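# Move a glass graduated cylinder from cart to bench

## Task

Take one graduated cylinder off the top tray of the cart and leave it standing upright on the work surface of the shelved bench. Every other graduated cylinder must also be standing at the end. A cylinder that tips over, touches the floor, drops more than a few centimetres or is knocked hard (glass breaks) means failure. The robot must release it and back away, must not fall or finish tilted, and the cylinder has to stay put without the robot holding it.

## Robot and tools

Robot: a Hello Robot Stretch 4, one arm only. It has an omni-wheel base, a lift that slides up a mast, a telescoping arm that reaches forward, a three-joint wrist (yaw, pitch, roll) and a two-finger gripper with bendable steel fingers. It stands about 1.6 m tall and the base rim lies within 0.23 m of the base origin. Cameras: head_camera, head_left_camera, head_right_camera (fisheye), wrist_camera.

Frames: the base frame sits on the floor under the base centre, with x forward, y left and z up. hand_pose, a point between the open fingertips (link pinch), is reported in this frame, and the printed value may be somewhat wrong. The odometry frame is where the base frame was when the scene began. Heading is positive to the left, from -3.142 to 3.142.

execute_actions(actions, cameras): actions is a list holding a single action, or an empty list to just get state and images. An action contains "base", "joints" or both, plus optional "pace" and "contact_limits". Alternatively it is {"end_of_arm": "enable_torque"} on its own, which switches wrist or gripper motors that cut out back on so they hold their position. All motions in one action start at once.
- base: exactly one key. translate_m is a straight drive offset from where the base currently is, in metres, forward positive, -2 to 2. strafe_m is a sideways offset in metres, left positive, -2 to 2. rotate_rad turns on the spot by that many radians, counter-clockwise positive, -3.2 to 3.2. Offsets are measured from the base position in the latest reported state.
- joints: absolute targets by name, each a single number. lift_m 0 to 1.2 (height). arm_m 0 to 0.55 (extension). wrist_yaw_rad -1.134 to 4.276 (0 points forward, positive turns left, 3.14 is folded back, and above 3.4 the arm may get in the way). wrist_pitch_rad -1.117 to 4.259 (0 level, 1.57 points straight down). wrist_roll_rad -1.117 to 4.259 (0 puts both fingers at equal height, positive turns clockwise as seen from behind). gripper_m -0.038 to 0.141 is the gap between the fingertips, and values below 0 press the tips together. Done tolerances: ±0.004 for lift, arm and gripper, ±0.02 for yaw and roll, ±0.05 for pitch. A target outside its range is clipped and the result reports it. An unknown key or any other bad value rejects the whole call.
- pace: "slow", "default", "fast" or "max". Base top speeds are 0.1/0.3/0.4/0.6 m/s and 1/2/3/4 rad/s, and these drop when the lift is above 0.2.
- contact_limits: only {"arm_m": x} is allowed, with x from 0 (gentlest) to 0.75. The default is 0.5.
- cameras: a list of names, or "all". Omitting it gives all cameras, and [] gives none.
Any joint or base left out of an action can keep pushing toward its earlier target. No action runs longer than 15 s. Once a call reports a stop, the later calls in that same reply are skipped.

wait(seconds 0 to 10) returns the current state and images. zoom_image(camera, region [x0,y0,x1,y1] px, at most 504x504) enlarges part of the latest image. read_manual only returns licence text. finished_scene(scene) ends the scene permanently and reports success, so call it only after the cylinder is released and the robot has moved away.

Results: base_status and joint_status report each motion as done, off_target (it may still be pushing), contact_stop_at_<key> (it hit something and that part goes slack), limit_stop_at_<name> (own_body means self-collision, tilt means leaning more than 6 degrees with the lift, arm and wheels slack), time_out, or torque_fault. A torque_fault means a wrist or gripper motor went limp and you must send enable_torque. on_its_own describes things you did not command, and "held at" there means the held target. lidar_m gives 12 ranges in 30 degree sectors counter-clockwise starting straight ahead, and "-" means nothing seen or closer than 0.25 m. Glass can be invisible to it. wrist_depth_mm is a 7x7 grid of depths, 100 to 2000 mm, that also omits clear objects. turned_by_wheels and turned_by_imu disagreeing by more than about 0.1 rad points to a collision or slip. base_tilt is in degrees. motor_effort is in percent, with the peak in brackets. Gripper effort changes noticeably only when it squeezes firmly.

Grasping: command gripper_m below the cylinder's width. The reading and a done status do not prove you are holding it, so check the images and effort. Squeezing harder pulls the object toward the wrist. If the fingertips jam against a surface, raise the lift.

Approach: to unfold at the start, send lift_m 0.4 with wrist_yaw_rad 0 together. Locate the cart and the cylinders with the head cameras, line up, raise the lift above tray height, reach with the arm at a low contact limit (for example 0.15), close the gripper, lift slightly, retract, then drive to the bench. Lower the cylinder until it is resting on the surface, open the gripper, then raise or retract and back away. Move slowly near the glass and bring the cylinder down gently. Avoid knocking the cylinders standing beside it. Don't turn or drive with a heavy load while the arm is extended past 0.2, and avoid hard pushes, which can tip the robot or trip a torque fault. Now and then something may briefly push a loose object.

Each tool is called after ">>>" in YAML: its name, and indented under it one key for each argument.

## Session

>>> execute_actions:
  actions: []

Scene clock: 0.00 s.
base_odometry: x=+0.000 y=+0.000 heading=+0.000 (m, m, rad; odometry frame)
turned_by_wheels: +0.000 (rad since the last result)
turned_by_imu: +0.000 (rad since the last result)
base_tilt: forward=+0.3 right=+0.6 (deg)
lidar_m: 1.34 1.21 1.24 1.63 1.49 1.51 2.01 1.86 1.71 1.85 1.98 2.11
base_status: not commanded
joint_positions: lift_m=+0.136 arm_m=-0.002 wrist_yaw_rad=+3.190 wrist_pitch_rad=+0.013 wrist_roll_rad=-0.019 gripper_m=+0.057
joint_status: not commanded
motor_effort: lift_m=+20 arm_m=-1 wrist_yaw_rad=-1 wrist_pitch_rad=-6 wrist_roll_rad=+2 gripper_m=-1 wheel_0=+0 wheel_1=+1 wheel_2=+0 (%)
hand_pose: x=-0.1238 y=+0.0734 z=+0.3107 quat_wxyz=(-0.024, -0.006, -0.010, +1.000) (m; base frame)
wrist_depth_mm: - - 135 - - - 1983 / - - 135 - - 1921 1863 / - 109 137 - - - - / 146 141 187 - - - - / 204 1708 1576 1863 1921 1921 1921 / 204 1008 878 976 203 1060 1060 / 203 281 530 - 788 723 768
pictures: head_camera, head_left_camera, head_right_camera, wrist_camera
camera_calibration (this result's frames):
wrist_camera: T_world_to_cam=[[-0.0757247, 0.996792, 0.0259149, -0.0834655], [0.0527131, 0.029955, -0.99816, 0.362854], [-0.995734, -0.0742194, -0.0548123, 0.12847], [0, 0, 0, 1]] pos_world=[0.102475, 0.0818635, 0.371391]
Images, in order (width x height): head_camera 420x560, head_left_camera 420x672, head_right_camera 420x672, wrist_camera 616x392.

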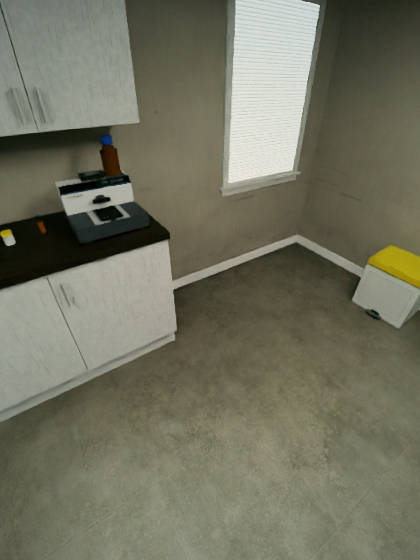

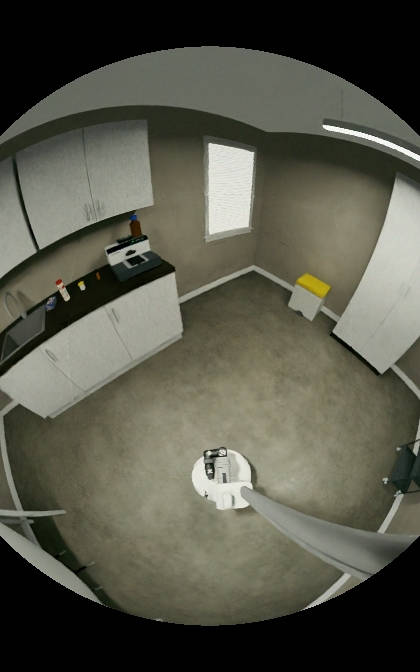

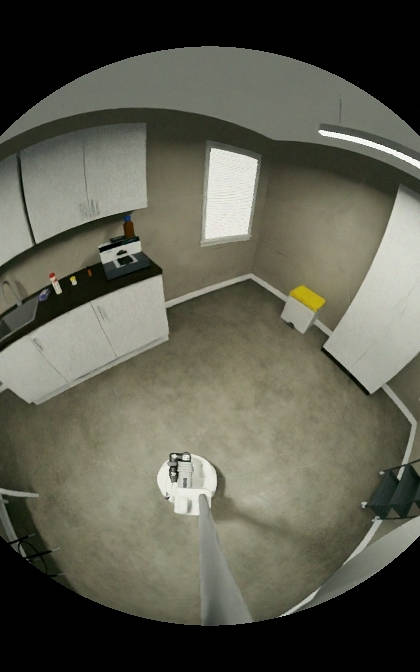

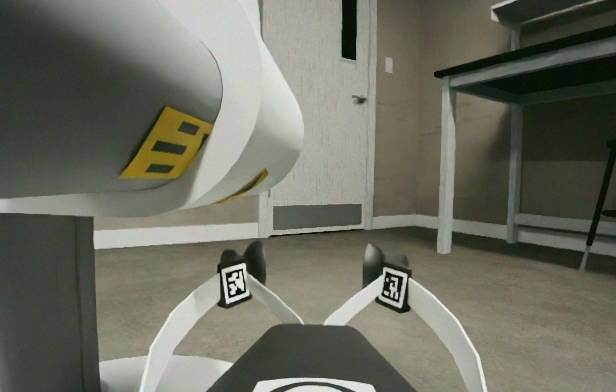

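Cart is on the right.

>>> execute_actions:
  actions:
    - {"base":{"rotate_rad":-1.6},"joints":{"lift_m":0.7,"wrist_yaw_rad":0,"wrist_pitch_rad":0,"wrist_roll_rad":0,"gripper_m":0.08}}
  cameras: ["head_camera","wrist_camera"]

Scene clock: 4.27 s.
base_odometry: x=+0.000 y=+0.000 heading=-1.600 (m, m, rad; odometry frame)
turned_by_wheels: -1.600 (rad since the last result)
turned_by_imu: -1.604 (rad since the last result)
base_tilt: forward=+0.4 right=+0.6 (deg)
lidar_m: 1.81 1.97 2.08 1.38 1.24 1.25 1.60 1.46 1.48 2.03 1.86 1.72
base_status: done
joint_positions: lift_m=+0.700 arm_m=-0.002 wrist_yaw_rad=+0.000 wrist_pitch_rad=+0.002 wrist_roll_rad=-0.001 gripper_m=+0.080
joint_status: all done
motor_effort: lift_m=+25(27) arm_m=-1(1) wrist_yaw_rad=+1(4) wrist_pitch_rad=-6(8) wrist_roll_rad=+4(2) gripper_m=-2(5) wheel_0=+2(6) wheel_1=+2(6) wheel_2=+1(6) (%)
hand_pose: x=+0.4570 y=-0.0873 z=+0.8772 quat_wxyz=(+1.000, +0.000, +0.001, +0.000) (m; base frame)
wrist_depth_mm: 1537 1756 - - - 1756 1430 / 1537 1708 - - - 1708 1464 / 1576 1756 - - - 1756 1499 / 1537 1808 - - - 1808 1464 / 1618 1808 - - 1756 1708 1499 / 1576 1808 - - 1863 1661 1499 / 1576 1708 1921 - 1661 1661 1430
pictures: head_camera, wrist_camera
camera_calibration (this result's frames):
wrist_camera: T_world_to_cam=[[0.0275672, -0.999591, 0.00756234, -0.0993906], [-0.0433373, -0.00875321, -0.999022, 0.943803], [0.99868, 0.0272125, -0.0435609, -0.186573], [0, 0, 0, 1]] pos_world=[0.229969, -0.0860115, 0.935504]
Images, in order (width x height): head_camera 420x560, wrist_camera 616x392.

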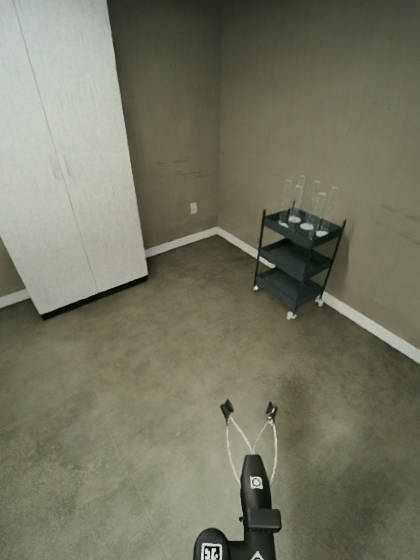

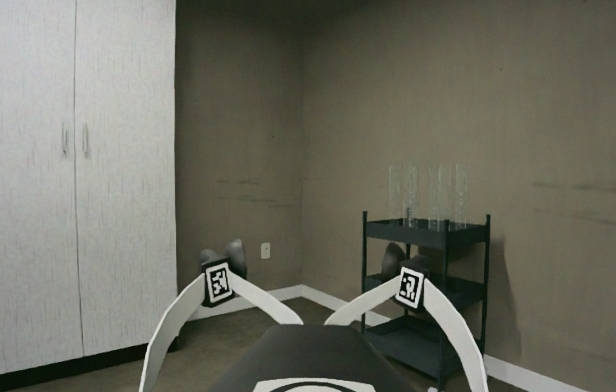

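>>> execute_actions:
  actions:
    - {"base":{"rotate_rad":0.1}}
  cameras: []

>>> execute_actions:
  actions:
    - {"base":{"translate_m":1.4}}
  cameras: []

>>> execute_actions:
  actions:
    - {"base":{"rotate_rad":-1.04}}
  cameras: ["head_camera","wrist_camera"]

Scene clock: 9.80 s.
base_odometry: x=+0.000 y=+0.000 heading=-1.500 (m, m, rad; odometry frame)
turned_by_wheels: +0.100 (rad since the last result)
turned_by_imu: +0.099 (rad since the last result)
base_tilt: forward=+0.4 right=+0.6 (deg)
lidar_m: 1.98 2.01 2.09 1.34 1.23 1.27 1.69 1.45 1.52 1.97 1.87 1.72
base_status: done
joint_positions: lift_m=+0.700 arm_m=-0.002 wrist_yaw_rad=+0.000 wrist_pitch_rad=+0.002 wrist_roll_rad=-0.001 gripper_m=+0.080
joint_status: not commanded
motor_effort: lift_m=+25(25) arm_m=-1(1) wrist_yaw_rad=-1(1) wrist_pitch_rad=-6(6) wrist_roll_rad=+3(3) gripper_m=-3(3) wheel_0=-1(3) wheel_1=-2(4) wheel_2=+0(5) (%)
hand_pose: x=+0.4570 y=-0.0874 z=+0.8772 quat_wxyz=(+1.000, +0.000, +0.001, +0.000) (m; base frame)
wrist_depth_mm: 1576 1661 - - - 1808 1537 / 1576 1708 - - - 1863 1537 / 1576 1756 - - - 1863 1499 / 1576 1756 - - - 1863 1576 / 1537 1808 1863 - - 1756 1537 / 1576 1756 1921 - 1921 1618 1537 / 1618 1756 1863 - 1808 1576 1499
pictures: none
No camera images: the call's "cameras" was empty. Leave "cameras" out to get every camera's image.

Scene clock: 15.97 s.
base_odometry: x=+0.099 y=-1.397 heading=-1.500 (m, m, rad; odometry frame)
turned_by_wheels: +0.000 (rad since the last result)
turned_by_imu: +0.001 (rad since the last result)
base_tilt: forward=+0.4 right=+0.7 (deg)
lidar_m: 1.35 0.81 0.86 1.14 2.61 2.10 2.77 2.67 1.68 0.74 0.66 0.68
base_status: done
joint_positions: lift_m=+0.700 arm_m=-0.002 wrist_yaw_rad=+0.000 wrist_pitch_rad=+0.002 wrist_roll_rad=-0.001 gripper_m=+0.080
joint_status: not commanded
motor_effort: lift_m=+24(25) arm_m=-1(1) wrist_yaw_rad=+1(1) wrist_pitch_rad=-6(6) wrist_roll_rad=+4(4) gripper_m=-3(2) wheel_0=-1(8) wheel_1=-1(6) wheel_2=+0(9) (%)
hand_pose: x=+0.4570 y=-0.0874 z=+0.8773 quat_wxyz=(+1.000, +0.000, +0.001, +0.000) (m; base frame)
wrist_depth_mm: 917 1042 1160 1336 1308 1008 831 / 946 1025 1160 1336 1308 1025 831 / 931 1060 1182 1366 1336 1025 842 / 946 1060 1182 1366 1336 1042 854 / 960 1060 1160 1397 1308 1042 854 / 960 1042 1160 1336 1205 991 854 / 960 1042 1182 - 1308 960 854
pictures: none
No camera images: the call's "cameras" was empty. Leave "cameras" out to get every camera's image.

Scene clock: 17.70 s.
base_odometry: x=+0.099 y=-1.397 heading=-2.540 (m, m, rad; odometry frame)
turned_by_wheels: -1.040 (rad since the last result)
turned_by_imu: -1.042 (rad since the last result)
base_tilt: forward=+0.4 right=+0.6 (deg)
lidar_m: 0.67 0.72 1.33 0.81 0.84 1.16 2.61 2.10 2.74 2.64 1.69 0.70
base_status: done
joint_positions: lift_m=+0.700 arm_m=-0.002 wrist_yaw_rad=+0.000 wrist_pitch_rad=+0.002 wrist_roll_rad=-0.001 gripper_m=+0.080
joint_status: not commanded
motor_effort: lift_m=+23(24) arm_m=-1(1) wrist_yaw_rad=-1(0) wrist_pitch_rad=-6(6) wrist_roll_rad=+3(5) gripper_m=-1(3) wheel_0=+0(4) wheel_1=+1(10) wheel_2=+0(7) (%)
hand_pose: x=+0.4570 y=-0.0874 z=+0.8774 quat_wxyz=(+1.000, +0.000, +0.001, +0.000) (m; base frame)
wrist_depth_mm: 904 904 904 891 917 904 904 / 904 917 891 917 917 917 931 / 917 917 931 904 917 917 917 / 904 917 917 917 931 946 931 / 917 917 904 917 917 946 946 / 931 634 492 715 492 931 931 / 931 492 496 - 500 946 960
pictures: head_camera, wrist_camera
camera_calibration (this result's frames):
wrist_camera: T_world_to_cam=[[0.027222, -0.999601, 0.00756344, -0.0993345], [-0.0433041, -0.00873837, -0.999024, 0.943939], [0.998691, 0.0268678, -0.0435246, -0.186604], [0, 0, 0, 1]] pos_world=[0.22994, -0.0860327, 0.935647]
Images, in order (width x height): head_camera 420x560, wrist_camera 616x392.

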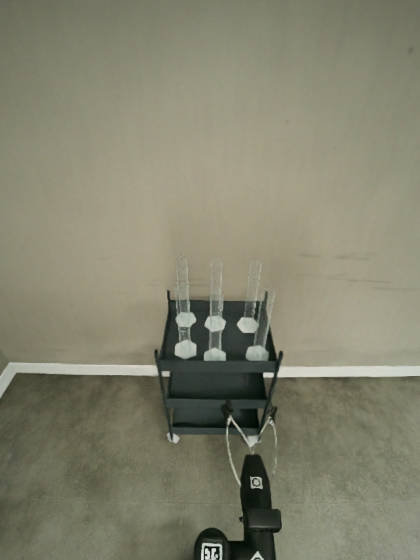

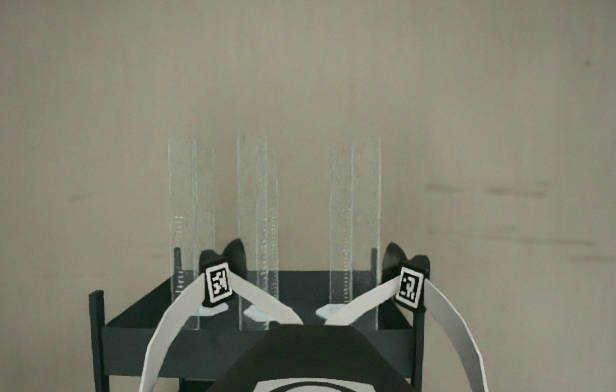

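>>> execute_actions:
  actions:
    - {"base":{"strafe_m":-0.073},"joints":{"arm_m":0.2},"pace":"slow"}
  cameras: ["wrist_camera"]

Scene clock: 22.87 s.
base_odometry: x=+0.058 y=-1.336 heading=-2.540 (m, m, rad; odometry frame)
turned_by_wheels: +0.000 (rad since the last result)
turned_by_imu: -0.001 (rad since the last result)
base_tilt: forward=+0.3 right=+0.6 (deg)
lidar_m: 0.68 0.72 1.42 0.89 0.92 1.26 2.42 2.07 2.72 2.58 1.69 1.17
base_status: done
joint_positions: lift_m=+0.700 arm_m=+0.199 wrist_yaw_rad=+0.000 wrist_pitch_rad=+0.002 wrist_roll_rad=-0.001 gripper_m=+0.080
joint_status: all done
motor_effort: lift_m=+23(23) arm_m=+4(4) wrist_yaw_rad=+0(2) wrist_pitch_rad=-6(6) wrist_roll_rad=+3(3) gripper_m=-1(2) wheel_0=+2(5) wheel_1=-3(9) wheel_2=+0(0) (%)
hand_pose: x=+0.6586 y=-0.0874 z=+0.8774 quat_wxyz=(+1.000, +0.000, +0.001, +0.000) (m; base frame)
wrist_depth_mm: 707 707 699 707 707 707 707 / 707 707 715 707 715 723 715 / 707 723 715 723 707 715 723 / 715 707 715 715 715 732 732 / 732 723 723 732 723 732 741 / 732 621 627 621 732 741 741 / 484 521 530 - 741 741 750
pictures: wrist_camera
camera_calibration (this result's frames):
wrist_camera: T_world_to_cam=[[0.0273245, -0.999598, 0.00756336, -0.10486], [-0.0433014, -0.00874268, -0.999024, 0.952667], [0.998688, 0.0269703, -0.0435228, -0.387931], [0, 0, 0, 1]] pos_world=[0.431539, -0.0860264, 0.935647]
Images, in order (width x height): wrist_camera 616x392.

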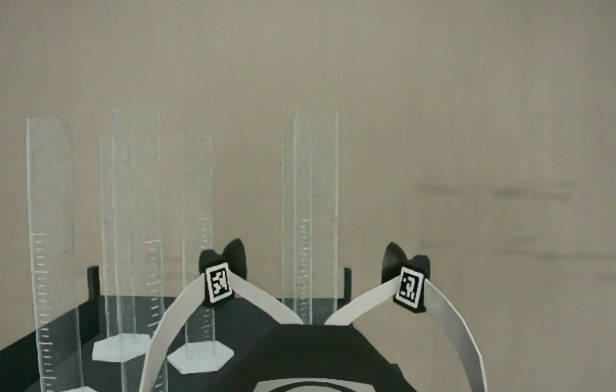

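>>> execute_actions:
  actions:
    - {"joints":{"arm_m":0.34},"pace":"slow"}
  cameras: ["wrist_camera"]

Scene clock: 26.87 s.
base_odometry: x=+0.058 y=-1.336 heading=-2.540 (m, m, rad; odometry frame)
turned_by_wheels: +0.000 (rad since the last result)
turned_by_imu: -0.001 (rad since the last result)
base_tilt: forward=+0.4 right=+0.7 (deg)
lidar_m: 0.67 0.68 1.41 0.90 0.91 1.25 2.43 2.04 2.74 2.57 1.69 1.16
base_status: not commanded
joint_positions: lift_m=+0.700 arm_m=+0.339 wrist_yaw_rad=+0.000 wrist_pitch_rad=+0.002 wrist_roll_rad=-0.001 gripper_m=+0.080
joint_status: all done
motor_effort: lift_m=+23(23) arm_m=+4(6) wrist_yaw_rad=-1(2) wrist_pitch_rad=-6(5) wrist_roll_rad=+3(4) gripper_m=-2(3) wheel_0=+2(1) wheel_1=-3(3) wheel_2=+0(1) (%)
hand_pose: x=+0.7986 y=-0.0874 z=+0.8774 quat_wxyz=(+1.000, +0.000, +0.001, +0.000) (m; base frame)
wrist_depth_mm: 564 564 564 564 574 569 569 / 564 569 569 569 569 574 574 / 569 574 574 574 574 574 574 / 580 585 574 574 585 585 585 / 585 580 585 580 580 591 585 / 580 591 585 585 480 591 597 / 480 484 484 - 597 591 603
pictures: wrist_camera
camera_calibration (this result's frames):
wrist_camera: T_world_to_cam=[[0.0273213, -0.999598, 0.00756354, -0.108684], [-0.0433006, -0.0087427, -0.999024, 0.958729], [0.998688, 0.0269672, -0.043522, -0.527749], [0, 0, 0, 1]] pos_world=[0.57154, -0.0860266, 0.935647]
Images, in order (width x height): wrist_camera 616x392.

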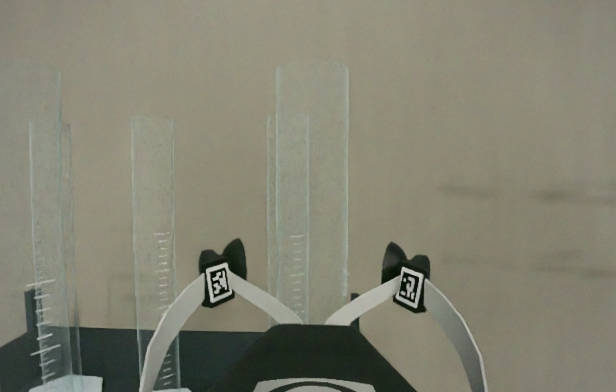

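Same as before. Grip and lift.

>>> execute_actions:
  actions:
    - {"joints":{"gripper_m":0.005},"pace":"slow"}
  cameras: []

>>> execute_actions:
  actions:
    - {"joints":{"lift_m":1.02},"pace":"slow"}
  cameras: ["wrist_camera"]

>>> execute_actions:
  actions:
    - {"joints":{"arm_m":0.0},"base":{"translate_m":-0.15},"pace":"slow"}
  cameras: []

>>> execute_actions:
  actions:
    - {"base":{"rotate_rad":-1.9},"pace":"slow"}
  cameras: ["head_camera","head_left_camera","wrist_camera"]

Scene clock: 32.30 s.
base_odometry: x=+0.058 y=-1.336 heading=-2.540 (m, m, rad; odometry frame)
turned_by_wheels: +0.000 (rad since the last result)
turned_by_imu: -0.001 (rad since the last result)
base_tilt: forward=+0.3 right=+0.6 (deg)
lidar_m: 0.66 0.71 1.42 0.89 0.90 1.27 2.39 2.09 2.73 2.56 1.66 1.17
base_status: not commanded
joint_positions: lift_m=+0.700 arm_m=+0.339 wrist_yaw_rad=+0.000 wrist_pitch_rad=-0.001 wrist_roll_rad=-0.001 gripper_m=+0.005
joint_status: all done
motor_effort: lift_m=+23(23) arm_m=+4(4) wrist_yaw_rad=-2(0) wrist_pitch_rad=+3(5) wrist_roll_rad=+3(3) gripper_m=-15(16) wheel_0=+2(2) wheel_1=-3(3) wheel_2=-1(0) (%)
hand_pose: x=+0.7987 y=-0.0874 z=+0.8783 quat_wxyz=(+1.000, +0.000, +0.000, +0.000) (m; base frame)
wrist_depth_mm: 564 564 569 569 569 574 574 / 569 569 569 574 569 574 580 / 569 569 574 574 569 574 574 / 580 580 580 574 580 580 585 / 574 585 585 585 580 580 591 / 580 585 193 591 193 591 591 / 480 480 480 - 591 591 597
pictures: none
No camera images: the call's "cameras" was empty. Leave "cameras" out to get every camera's image.

Scene clock: 35.47 s.
base_odometry: x=+0.058 y=-1.336 heading=-2.540 (m, m, rad; odometry frame)
turned_by_wheels: +0.000 (rad since the last result)
turned_by_imu: -0.001 (rad since the last result)
base_tilt: forward=+0.4 right=+0.6 (deg)
lidar_m: 0.67 0.70 1.41 0.89 0.93 1.23 2.43 2.08 2.73 2.57 1.67 1.15
base_status: not commanded
joint_positions: lift_m=+1.020 arm_m=+0.339 wrist_yaw_rad=+0.000 wrist_pitch_rad=+0.004 wrist_roll_rad=-0.001 gripper_m=+0.005
joint_status: all done
motor_effort: lift_m=+26(28) arm_m=+4(4) wrist_yaw_rad=+0(0) wrist_pitch_rad=-12(13) wrist_roll_rad=+4(2) gripper_m=-16(15) wheel_0=+1(2) wheel_1=-3(3) wheel_2=+0(1) (%)
hand_pose: x=+0.7987 y=-0.0874 z=+1.1965 quat_wxyz=(+1.000, +0.000, +0.002, +0.000) (m; base frame)
wrist_depth_mm: 564 559 559 569 569 569 569 / 564 564 564 564 569 569 574 / 574 574 574 580 574 580 574 / 580 580 580 574 580 580 585 / 580 585 580 580 591 591 591 / 585 585 191 585 193 585 591 / 591 591 597 - 591 603 597
pictures: wrist_camera
camera_calibration (this result's frames):
wrist_camera: T_world_to_cam=[[0.0273922, -0.999597, 0.00747922, -0.11104], [-0.0455667, -0.00872286, -0.998923, 1.27924], [0.998586, 0.0270219, -0.0457872, -0.511134], [0, 0, 0, 1]] pos_world=[0.571744, -0.0860246, 1.25529]
Images, in order (width x height): wrist_camera 616x392.

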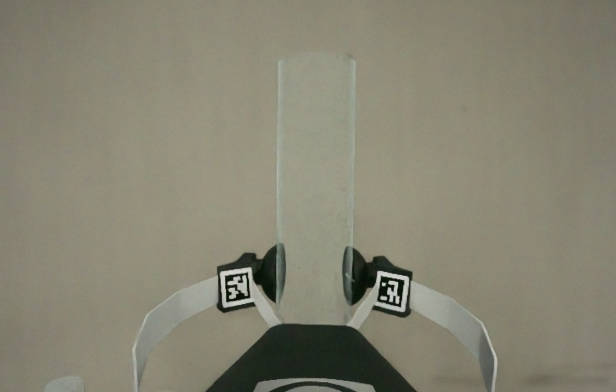

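Scene clock: 40.17 s.
base_odometry: x=+0.182 y=-1.252 heading=-2.540 (m, m, rad; odometry frame)
turned_by_wheels: +0.000 (rad since the last result)
turned_by_imu: -0.002 (rad since the last result)
base_tilt: forward=+0.4 right=+0.6 (deg)
lidar_m: 0.41 0.86 1.40 0.88 0.93 1.43 2.43 1.93 2.54 2.58 1.89 0.46
base_status: done
joint_positions: lift_m=+1.020 arm_m=+0.001 wrist_yaw_rad=+0.000 wrist_pitch_rad=+0.004 wrist_roll_rad=-0.001 gripper_m=+0.005
joint_status: all done
motor_effort: lift_m=+26(26) arm_m=-5(5) wrist_yaw_rad=+0(1) wrist_pitch_rad=-12(12) wrist_roll_rad=+4(3) gripper_m=-16(16) wheel_0=-3(3) wheel_1=-2(7) wheel_2=+1(6) (%)
hand_pose: x=+0.4602 y=-0.0874 z=+1.1965 quat_wxyz=(+1.000, +0.000, +0.002, +0.000) (m; base frame)
wrist_depth_mm: 1060 1078 1042 1060 1060 1042 1060 / 1042 1078 1042 1042 1060 1042 1078 / 1078 1078 1060 1078 1078 1078 1098 / 1098 1078 1078 1078 1098 1098 1098 / 1098 1078 1078 1078 1098 1098 1098 / 1098 1098 192 1078 193 1098 1078 / 1098 1098 1118 - 1118 1138 1118
pictures: none
No camera images: the call's "cameras" was empty. Leave "cameras" out to get every camera's image.

Scene clock: 43.37 s.
base_odometry: x=+0.182 y=-1.252 heading=+1.843 (m, m, rad; odometry frame)
turned_by_wheels: -1.900 (rad since the last result)
turned_by_imu: -1.904 (rad since the last result)
base_tilt: forward=+0.3 right=+0.6 (deg)
lidar_m: 0.39 2.58 1.60 0.84 0.82 1.42 0.90 0.88 0.95 1.57 1.92 0.50
base_status: done
joint_positions: lift_m=+1.020 arm_m=+0.001 wrist_yaw_rad=+0.000 wrist_pitch_rad=+0.004 wrist_roll_rad=+0.000 gripper_m=+0.005
joint_status: not commanded
motor_effort: lift_m=+26(26) arm_m=-4(4) wrist_yaw_rad=+1(0) wrist_pitch_rad=-12(12) wrist_roll_rad=+3(5) gripper_m=-15(15) wheel_0=+2(6) wheel_1=+2(6) wheel_2=+2(4) (%)
hand_pose: x=+0.4602 y=-0.0874 z=+1.1965 quat_wxyz=(+1.000, +0.000, +0.002, +0.000) (m; base frame)
wrist_depth_mm: - - - - - - 1983 / - - - - - - - / - - - - - - - / - - - - - - - / - - - - - - 1863 / - - 191 - 193 1983 1756 / - - - - - - 1708
pictures: head_camera, head_left_camera, wrist_camera
camera_calibration (this result's frames):
wrist_camera: T_world_to_cam=[[0.0273055, -0.9996, 0.00741472, -0.101675], [-0.0455314, -0.00865348, -0.998925, 1.26384], [0.99859, 0.0269386, -0.0457494, -0.173133], [0, 0, 0, 1]] pos_world=[0.23321, -0.0860337, 1.25532]
Images, in order (width x height): head_camera 420x560, head_left_camera 420x672, wrist_camera 616x392.

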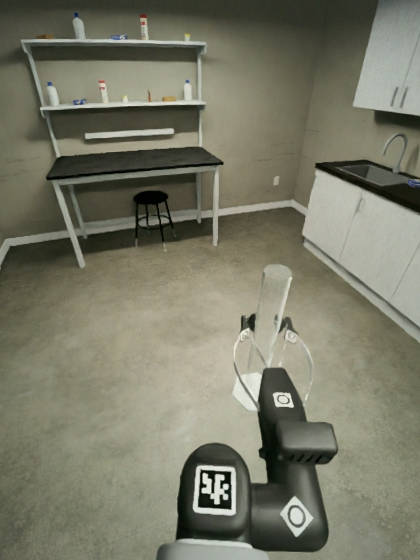

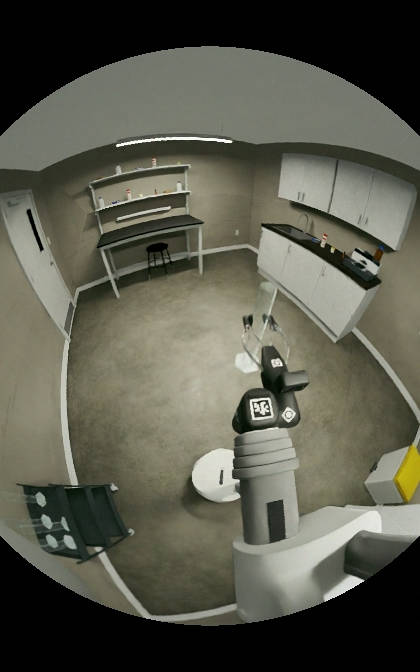

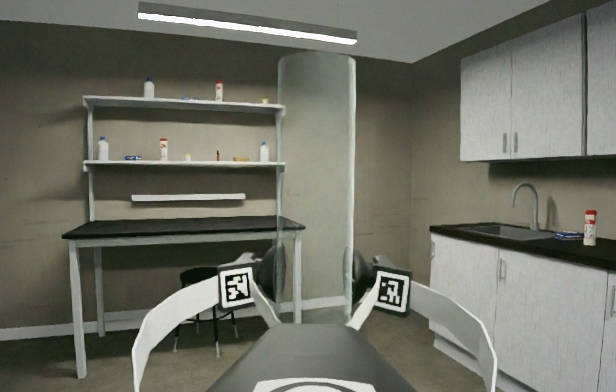

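>>> execute_actions:
  actions:
    - {"base":{"rotate_rad":0.33},"pace":"slow"}
  cameras: []

>>> execute_actions:
  actions:
    - {"base":{"translate_m":1.9}}
  cameras: []

>>> execute_actions:
  actions:
    - {"base":{"strafe_m":0.43},"pace":"slow"}
  cameras: ["head_camera","wrist_camera"]

Scene clock: 49.43 s.
base_odometry: x=+0.182 y=-1.252 heading=+2.173 (m, m, rad; odometry frame)
turned_by_wheels: +0.329 (rad since the last result)
turned_by_imu: +0.329 (rad since the last result)
base_tilt: forward=+0.4 right=+0.7 (deg)
lidar_m: 0.41 1.93 1.35 0.82 0.87 1.45 0.89 0.87 1.40 2.41 1.93 0.50
base_status: done
joint_positions: lift_m=+1.020 arm_m=+0.001 wrist_yaw_rad=+0.000 wrist_pitch_rad=+0.004 wrist_roll_rad=+0.000 gripper_m=+0.005
joint_status: not commanded
motor_effort: lift_m=+26(26) arm_m=-4(4) wrist_yaw_rad=+1(1) wrist_pitch_rad=-13(12) wrist_roll_rad=+4(3) gripper_m=-15(14) wheel_0=-3(2) wheel_1=-2(4) wheel_2=-1(5) (%)
hand_pose: x=+0.4602 y=-0.0874 z=+1.1965 quat_wxyz=(+1.000, +0.000, +0.002, +0.000) (m; base frame)
wrist_depth_mm: 1983 - - - - - - / 1983 - - - - - - / - - - - - - - / 1983 - - - - - - / - - - - - - - / - - 192 - 193 - - / 1921 - - - - - -
pictures: none
No camera images: the call's "cameras" was empty. Leave "cameras" out to get every camera's image.

Scene clock: 57.27 s.
base_odometry: x=-0.895 y=+0.314 heading=+2.173 (m, m, rad; odometry frame)
turned_by_wheels: +0.000 (rad since the last result)
turned_by_imu: +0.001 (rad since the last result)
base_tilt: forward=+0.4 right=+0.6 (deg)
lidar_m: 0.40 0.71 1.41 1.35 1.39 1.88 2.78 2.85 1.85 1.72 1.04 0.47
base_status: done
joint_positions: lift_m=+1.020 arm_m=+0.001 wrist_yaw_rad=+0.000 wrist_pitch_rad=+0.004 wrist_roll_rad=+0.000 gripper_m=+0.005
joint_status: not commanded
motor_effort: lift_m=+25(26) arm_m=-4(4) wrist_yaw_rad=+0(0) wrist_pitch_rad=-12(12) wrist_roll_rad=+3(3) gripper_m=-18(15) wheel_0=+0(4) wheel_1=+0(4) wheel_2=+2(9) (%)
hand_pose: x=+0.4601 y=-0.0874 z=+1.1966 quat_wxyz=(+1.000, +0.000, +0.002, +0.000) (m; base frame)
wrist_depth_mm: 1255 1255 1229 1281 1255 1281 1255 / 1281 1255 1255 1255 1255 1281 1281 / 1308 1255 1281 1281 1281 1308 1160 / 1308 1281 1308 1255 1281 1308 1308 / 1281 1336 1308 1336 1308 1281 1308 / 917 931 192 891 192 946 931 / 654 647 683 - 707 647 683
pictures: none
No camera images: the call's "cameras" was empty. Leave "cameras" out to get every camera's image.

Scene clock: 62.70 s.
base_odometry: x=-1.249 y=+0.071 heading=+2.173 (m, m, rad; odometry frame)
turned_by_wheels: +0.000 (rad since the last result)
turned_by_imu: -0.001 (rad since the last result)
base_tilt: forward=+0.4 right=+0.6 (deg)
lidar_m: 0.41 0.71 0.99 0.88 0.97 1.29 1.81 2.89 2.31 2.14 1.03 0.49
base_status: done
joint_positions: lift_m=+1.020 arm_m=+0.001 wrist_yaw_rad=+0.000 wrist_pitch_rad=+0.004 wrist_roll_rad=+0.000 gripper_m=+0.005
joint_status: not commanded
motor_effort: lift_m=+25(25) arm_m=-4(4) wrist_yaw_rad=-1(0) wrist_pitch_rad=-12(12) wrist_roll_rad=+2(3) gripper_m=-16(16) wheel_0=-1(6) wheel_1=+2(7) wheel_2=+0(0) (%)
hand_pose: x=+0.4601 y=-0.0874 z=+1.1966 quat_wxyz=(+1.000, +0.000, +0.002, +0.000) (m; base frame)
wrist_depth_mm: 1255 1255 1229 1229 1229 1255 1255 / 1255 1255 1255 1255 1255 1255 1255 / 1229 1281 1308 1255 1281 1281 1281 / 1281 1229 1281 1255 1255 1281 1308 / 1281 1281 1255 1308 1281 1281 1308 / 1255 1308 191 878 193 931 931 / 1281 1308 676 - 707 647 676
pictures: head_camera, wrist_camera
camera_calibration (this result's frames):
wrist_camera: T_world_to_cam=[[0.0273892, -0.999598, 0.00737993, -0.101647], [-0.0454875, -0.00862135, -0.998928, 1.26386], [0.998589, 0.0270241, -0.0457053, -0.173158], [0, 0, 0, 1]] pos_world=[0.233187, -0.0860306, 1.25534]
Images, in order (width x height): head_camera 420x560, wrist_camera 616x392.

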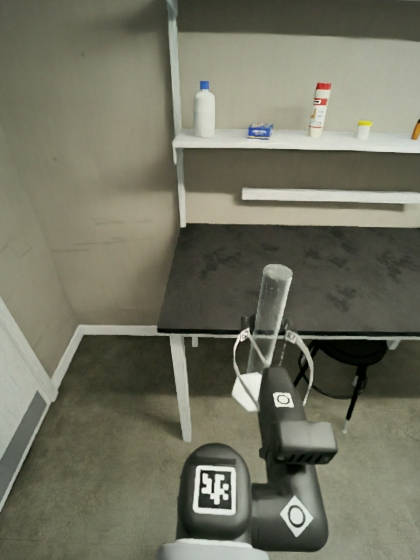

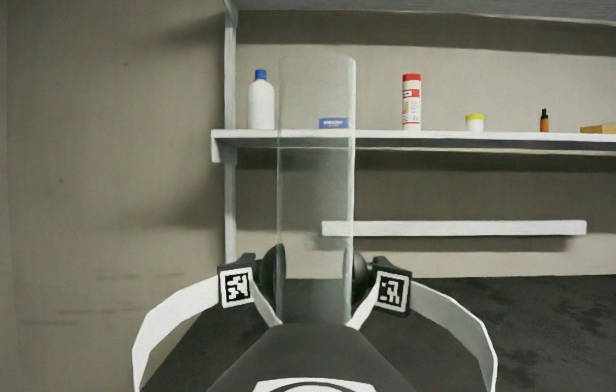

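>>> execute_actions:
  actions:
    - {"joints":{"arm_m":0.44},"pace":"slow"}
  cameras: []

>>> execute_actions:
  actions:
    - {"joints":{"lift_m":0.975},"pace":"slow"}
  cameras: ["head_camera"]

>>> execute_actions:
  actions:
    - {"joints":{"lift_m":0.963},"pace":"slow"}
  cameras: []

Scene clock: 70.27 s.
base_odometry: x=-1.249 y=+0.071 heading=+2.173 (m, m, rad; odometry frame)
turned_by_wheels: +0.000 (rad since the last result)
turned_by_imu: -0.002 (rad since the last result)
base_tilt: forward=+0.4 right=+0.6 (deg)
lidar_m: 0.66 0.73 0.96 0.89 0.96 1.30 1.85 2.91 2.31 2.14 1.01 0.68
base_status: not commanded
joint_positions: lift_m=+1.020 arm_m=+0.439 wrist_yaw_rad=+0.000 wrist_pitch_rad=+0.004 wrist_roll_rad=+0.000 gripper_m=+0.005
joint_status: all done
motor_effort: lift_m=+25(25) arm_m=+4(6) wrist_yaw_rad=-2(1) wrist_pitch_rad=-13(12) wrist_roll_rad=+3(3) gripper_m=-15(15) wheel_0=-2(2) wheel_1=+1(1) wheel_2=+0(0) (%)
hand_pose: x=+0.8986 y=-0.0874 z=+1.1966 quat_wxyz=(+1.000, +0.000, +0.002, +0.000) (m; base frame)
wrist_depth_mm: 798 809 564 809 809 809 820 / 809 798 549 530 525 597 809 / 798 732 809 820 820 809 831 / 820 820 820 842 831 831 831 / 820 820 831 831 759 831 831 / 842 820 192 842 193 831 854 / 831 854 676 - 699 647 676
pictures: none
No camera images: the call's "cameras" was empty. Leave "cameras" out to get every camera's image.

Scene clock: 71.50 s.
base_odometry: x=-1.249 y=+0.071 heading=+2.173 (m, m, rad; odometry frame)
turned_by_wheels: +0.000 (rad since the last result)
turned_by_imu: +0.000 (rad since the last result)
base_tilt: forward=+0.4 right=+0.6 (deg)
lidar_m: 0.68 0.71 0.96 0.90 0.97 1.28 1.80 2.89 2.31 2.17 1.01 0.71
base_status: not commanded
joint_positions: lift_m=+0.975 arm_m=+0.439 wrist_yaw_rad=+0.000 wrist_pitch_rad=+0.004 wrist_roll_rad=+0.000 gripper_m=+0.005
joint_status: all done
motor_effort: lift_m=+17(22) arm_m=+4(4) wrist_yaw_rad=+1(0) wrist_pitch_rad=-12(12) wrist_roll_rad=+4(3) gripper_m=-15(14) wheel_0=-1(2) wheel_1=+1(1) wheel_2=+0(0) (%)
hand_pose: x=+0.8986 y=-0.0874 z=+1.1522 quat_wxyz=(+1.000, +0.000, +0.002, +0.000) (m; base frame)
wrist_depth_mm: 798 798 569 798 820 809 809 / 798 559 569 569 564 559 544 / 809 809 809 820 820 820 820 / 831 820 842 831 820 831 842 / 809 831 831 831 750 842 831 / 831 831 191 768 193 831 809 / 842 627 585 - 615 559 574
pictures: head_camera
Images, in order (width x height): head_camera 420x560.

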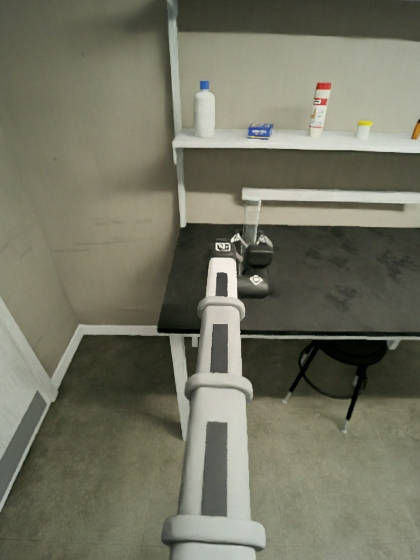

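Scene clock: 72.27 s.
base_odometry: x=-1.249 y=+0.071 heading=+2.173 (m, m, rad; odometry frame)
turned_by_wheels: +0.000 (rad since the last result)
turned_by_imu: +0.000 (rad since the last result)
base_tilt: forward=+0.4 right=+0.6 (deg)
lidar_m: 0.65 0.71 0.96 0.89 0.96 1.29 1.83 2.86 2.28 2.15 0.99 0.72
base_status: not commanded
joint_positions: lift_m=+0.963 arm_m=+0.439 wrist_yaw_rad=+0.000 wrist_pitch_rad=+0.004 wrist_roll_rad=+0.000 gripper_m=+0.005
joint_status: all done
motor_effort: lift_m=+17(20) arm_m=+4(4) wrist_yaw_rad=+0(0) wrist_pitch_rad=-12(12) wrist_roll_rad=+2(3) gripper_m=-14(15) wheel_0=-1(1) wheel_1=+1(1) wheel_2=+0(0) (%)
hand_pose: x=+0.8986 y=-0.0874 z=+1.1402 quat_wxyz=(+1.000, +0.000, +0.002, +0.000) (m; base frame)
wrist_depth_mm: 798 788 554 809 820 609 809 / 809 559 615 627 621 603 591 / 809 820 809 809 820 831 842 / 820 831 820 831 831 820 831 / 809 831 831 831 750 842 831 / 831 842 192 732 193 778 759 / 831 574 564 - 580 530 544
pictures: none
No camera images: the call's "cameras" was empty. Leave "cameras" out to get every camera's image.

>>> execute_actions:
  actions:
    - {"joints":{"lift_m":0.956},"pace":"slow"}
  cameras: []

Scene clock: 74.03 s.
base_odometry: x=-1.249 y=+0.071 heading=+2.173 (m, m, rad; odometry frame)
turned_by_wheels: +0.000 (rad since the last result)
turned_by_imu: +0.000 (rad since the last result)
base_tilt: forward=+0.4 right=+0.6 (deg)
lidar_m: 0.67 0.71 0.97 0.91 0.94 1.28 1.81 2.90 2.30 2.15 1.01 0.71
base_status: not commanded
joint_positions: lift_m=+0.956 arm_m=+0.439 wrist_yaw_rad=+0.000 wrist_pitch_rad=+0.004 wrist_roll_rad=+0.000 gripper_m=+0.005
joint_status: all done
motor_effort: lift_m=+17(15) arm_m=+4(4) wrist_yaw_rad=-1(1) wrist_pitch_rad=-12(12) wrist_roll_rad=+3(3) gripper_m=-15(15) wheel_0=-1(2) wheel_1=+1(2) wheel_2=+0(0) (%)
hand_pose: x=+0.8986 y=-0.0874 z=+1.1332 quat_wxyz=(+1.000, +0.000, +0.002, +0.000) (m; base frame)
wrist_depth_mm: 798 798 539 788 517 591 809 / 809 603 647 661 647 634 621 / 820 809 809 820 820 831 831 / 820 809 831 831 820 831 820 / 820 831 831 842 820 842 842 / 831 831 192 715 193 759 741 / 842 539 549 - 574 521 530
pictures: none
No camera images: the call's "cameras" was empty. Leave "cameras" out to get every camera's image.

>>> execute_actions:
  actions:
    - {"joints":{"lift_m":0.95},"pace":"slow"}
  cameras: []

Scene clock: 75.47 s.
base_odometry: x=-1.249 y=+0.071 heading=+2.173 (m, m, rad; odometry frame)
turned_by_wheels: +0.000 (rad since the last result)
turned_by_imu: +0.000 (rad since the last result)
base_tilt: forward=+0.4 right=+0.6 (deg)
lidar_m: 0.66 0.75 0.95 0.90 0.97 1.29 1.82 2.90 2.28 2.17 0.99 0.70
base_status: not commanded
joint_positions: lift_m=+0.950 arm_m=+0.439 wrist_yaw_rad=+0.000 wrist_pitch_rad=+0.000 wrist_roll_rad=+0.000 gripper_m=+0.005
joint_status: all done
motor_effort: lift_m=+15(16) arm_m=+4(4) wrist_yaw_rad=-2(0) wrist_pitch_rad=-1(12) wrist_roll_rad=+3(3) gripper_m=-17(15) wheel_0=-2(2) wheel_1=+2(1) wheel_2=+0(0) (%)
hand_pose: x=+0.8986 y=-0.0874 z=+1.1286 quat_wxyz=(+1.000, +0.000, +0.000, +0.000) (m; base frame)
wrist_depth_mm: 788 798 549 798 525 591 809 / 809 609 654 647 647 634 621 / 820 809 820 820 820 842 820 / 820 820 809 831 831 831 831 / 820 842 842 809 842 842 842 / 820 831 193 723 191 759 750 / 820 525 549 - 564 521 525
pictures: none
No camera images: the call's "cameras" was empty. Leave "cameras" out to get every camera's image.

Resting. Release.

>>> execute_actions:
  actions:
    - {"joints":{"gripper_m":0.09},"pace":"slow"}
  cameras: ["wrist_camera"]

>>> execute_actions:
  actions:
    - {"joints":{"arm_m":0.0}}
  cameras: ["head_camera","wrist_camera"]

Scene clock: 81.33 s.
base_odometry: x=-1.249 y=+0.071 heading=+2.173 (m, m, rad; odometry frame)
turned_by_wheels: +0.000 (rad since the last result)
turned_by_imu: -0.001 (rad since the last result)
base_tilt: forward=+0.4 right=+0.6 (deg)
lidar_m: 0.67 0.78 0.98 0.91 0.96 1.28 1.81 2.89 2.30 2.16 1.00 0.71
base_status: not commanded
joint_positions: lift_m=+0.950 arm_m=+0.439 wrist_yaw_rad=+0.000 wrist_pitch_rad=+0.002 wrist_roll_rad=+0.000 gripper_m=+0.090
joint_status: all done
motor_effort: lift_m=+16(16) arm_m=+4(4) wrist_yaw_rad=-1(0) wrist_pitch_rad=-5(5) wrist_roll_rad=+3(2) gripper_m=-2(15) wheel_0=-1(1) wheel_1=+2(1) wheel_2=+0(0) (%)
hand_pose: x=+0.8986 y=-0.0874 z=+1.1281 quat_wxyz=(+1.000, +0.000, +0.001, +0.000) (m; base frame)
wrist_depth_mm: 809 798 544 798 517 591 809 / 809 603 661 661 654 640 621 / 798 831 820 820 820 820 831 / 831 820 831 820 831 820 842 / 820 831 820 831 831 831 842 / 842 842 647 715 647 759 750 / 831 564 544 - 564 521 525
pictures: wrist_camera
camera_calibration (this result's frames):
wrist_camera: T_world_to_cam=[[0.0274106, -0.999597, 0.00744742, -0.113236], [-0.0430075, -0.0086226, -0.999038, 1.21328], [0.998699, 0.0270639, -0.0432265, -0.617059], [0, 0, 0, 1]] pos_world=[0.67154, -0.0860281, 1.18628]
Images, in order (width x height): wrist_camera 616x392.

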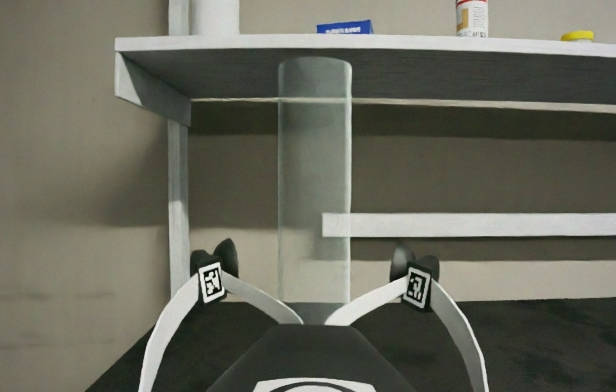

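Scene clock: 83.73 s.
base_odometry: x=-1.249 y=+0.071 heading=+2.173 (m, m, rad; odometry frame)
turned_by_wheels: +0.000 (rad since the last result)
turned_by_imu: -0.001 (rad since the last result)
base_tilt: forward=+0.3 right=+0.6 (deg)
lidar_m: 0.66 0.76 0.97 0.90 0.96 1.29 1.81 2.88 2.30 2.15 1.02 0.66
base_status: not commanded
joint_positions: lift_m=+0.950 arm_m=+0.001 wrist_yaw_rad=+0.000 wrist_pitch_rad=+0.002 wrist_roll_rad=+0.000 gripper_m=+0.090
joint_status: all done
motor_effort: lift_m=+16(16) arm_m=-4(4) wrist_yaw_rad=+0(2) wrist_pitch_rad=-6(6) wrist_roll_rad=+3(3) gripper_m=-2(2) wheel_0=-1(2) wheel_1=+1(1) wheel_2=+0(0) (%)
hand_pose: x=+0.4601 y=-0.0875 z=+1.1279 quat_wxyz=(+1.000, +0.000, +0.001, +0.000) (m; base frame)
wrist_depth_mm: 1229 1229 1229 1229 1229 1255 1281 / 1255 1281 1255 1255 1255 1308 1255 / 1281 1255 1255 1281 1281 1281 1281 / 1255 1255 1255 1255 1281 1281 1255 / 1281 1281 1281 1308 1281 1308 1281 / 1255 1255 661 707 654 750 768 / 1281 1281 544 - 564 525 530
pictures: head_camera, wrist_camera
camera_calibration (this result's frames):
wrist_camera: T_world_to_cam=[[0.0271978, -0.999602, 0.00743796, -0.101169], [-0.0433578, -0.00861334, -0.999022, 1.19445], [0.998689, 0.0268487, -0.0435748, -0.178753], [0, 0, 0, 1]] pos_world=[0.233059, -0.0860414, 1.18625]
Images, in order (width x height): head_camera 420x560, wrist_camera 616x392.

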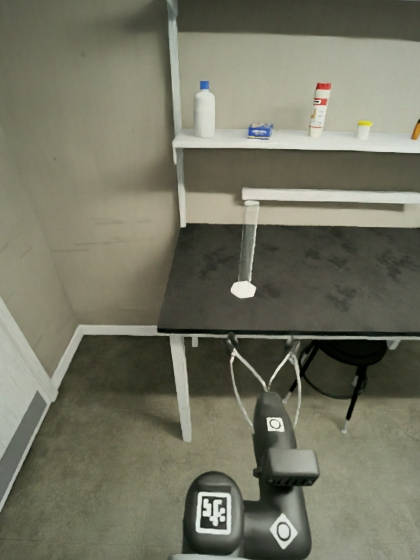

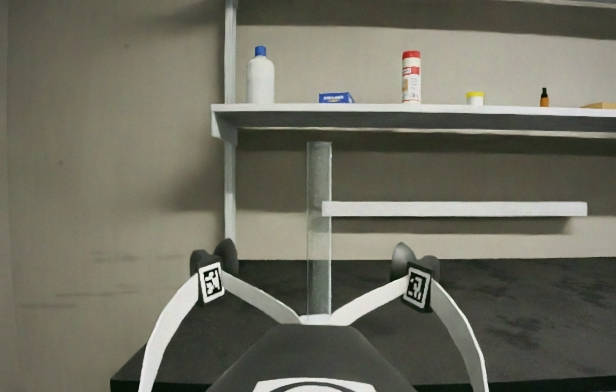

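>>> finished_scene:
  scene: 2

The scene is finished: the task was done.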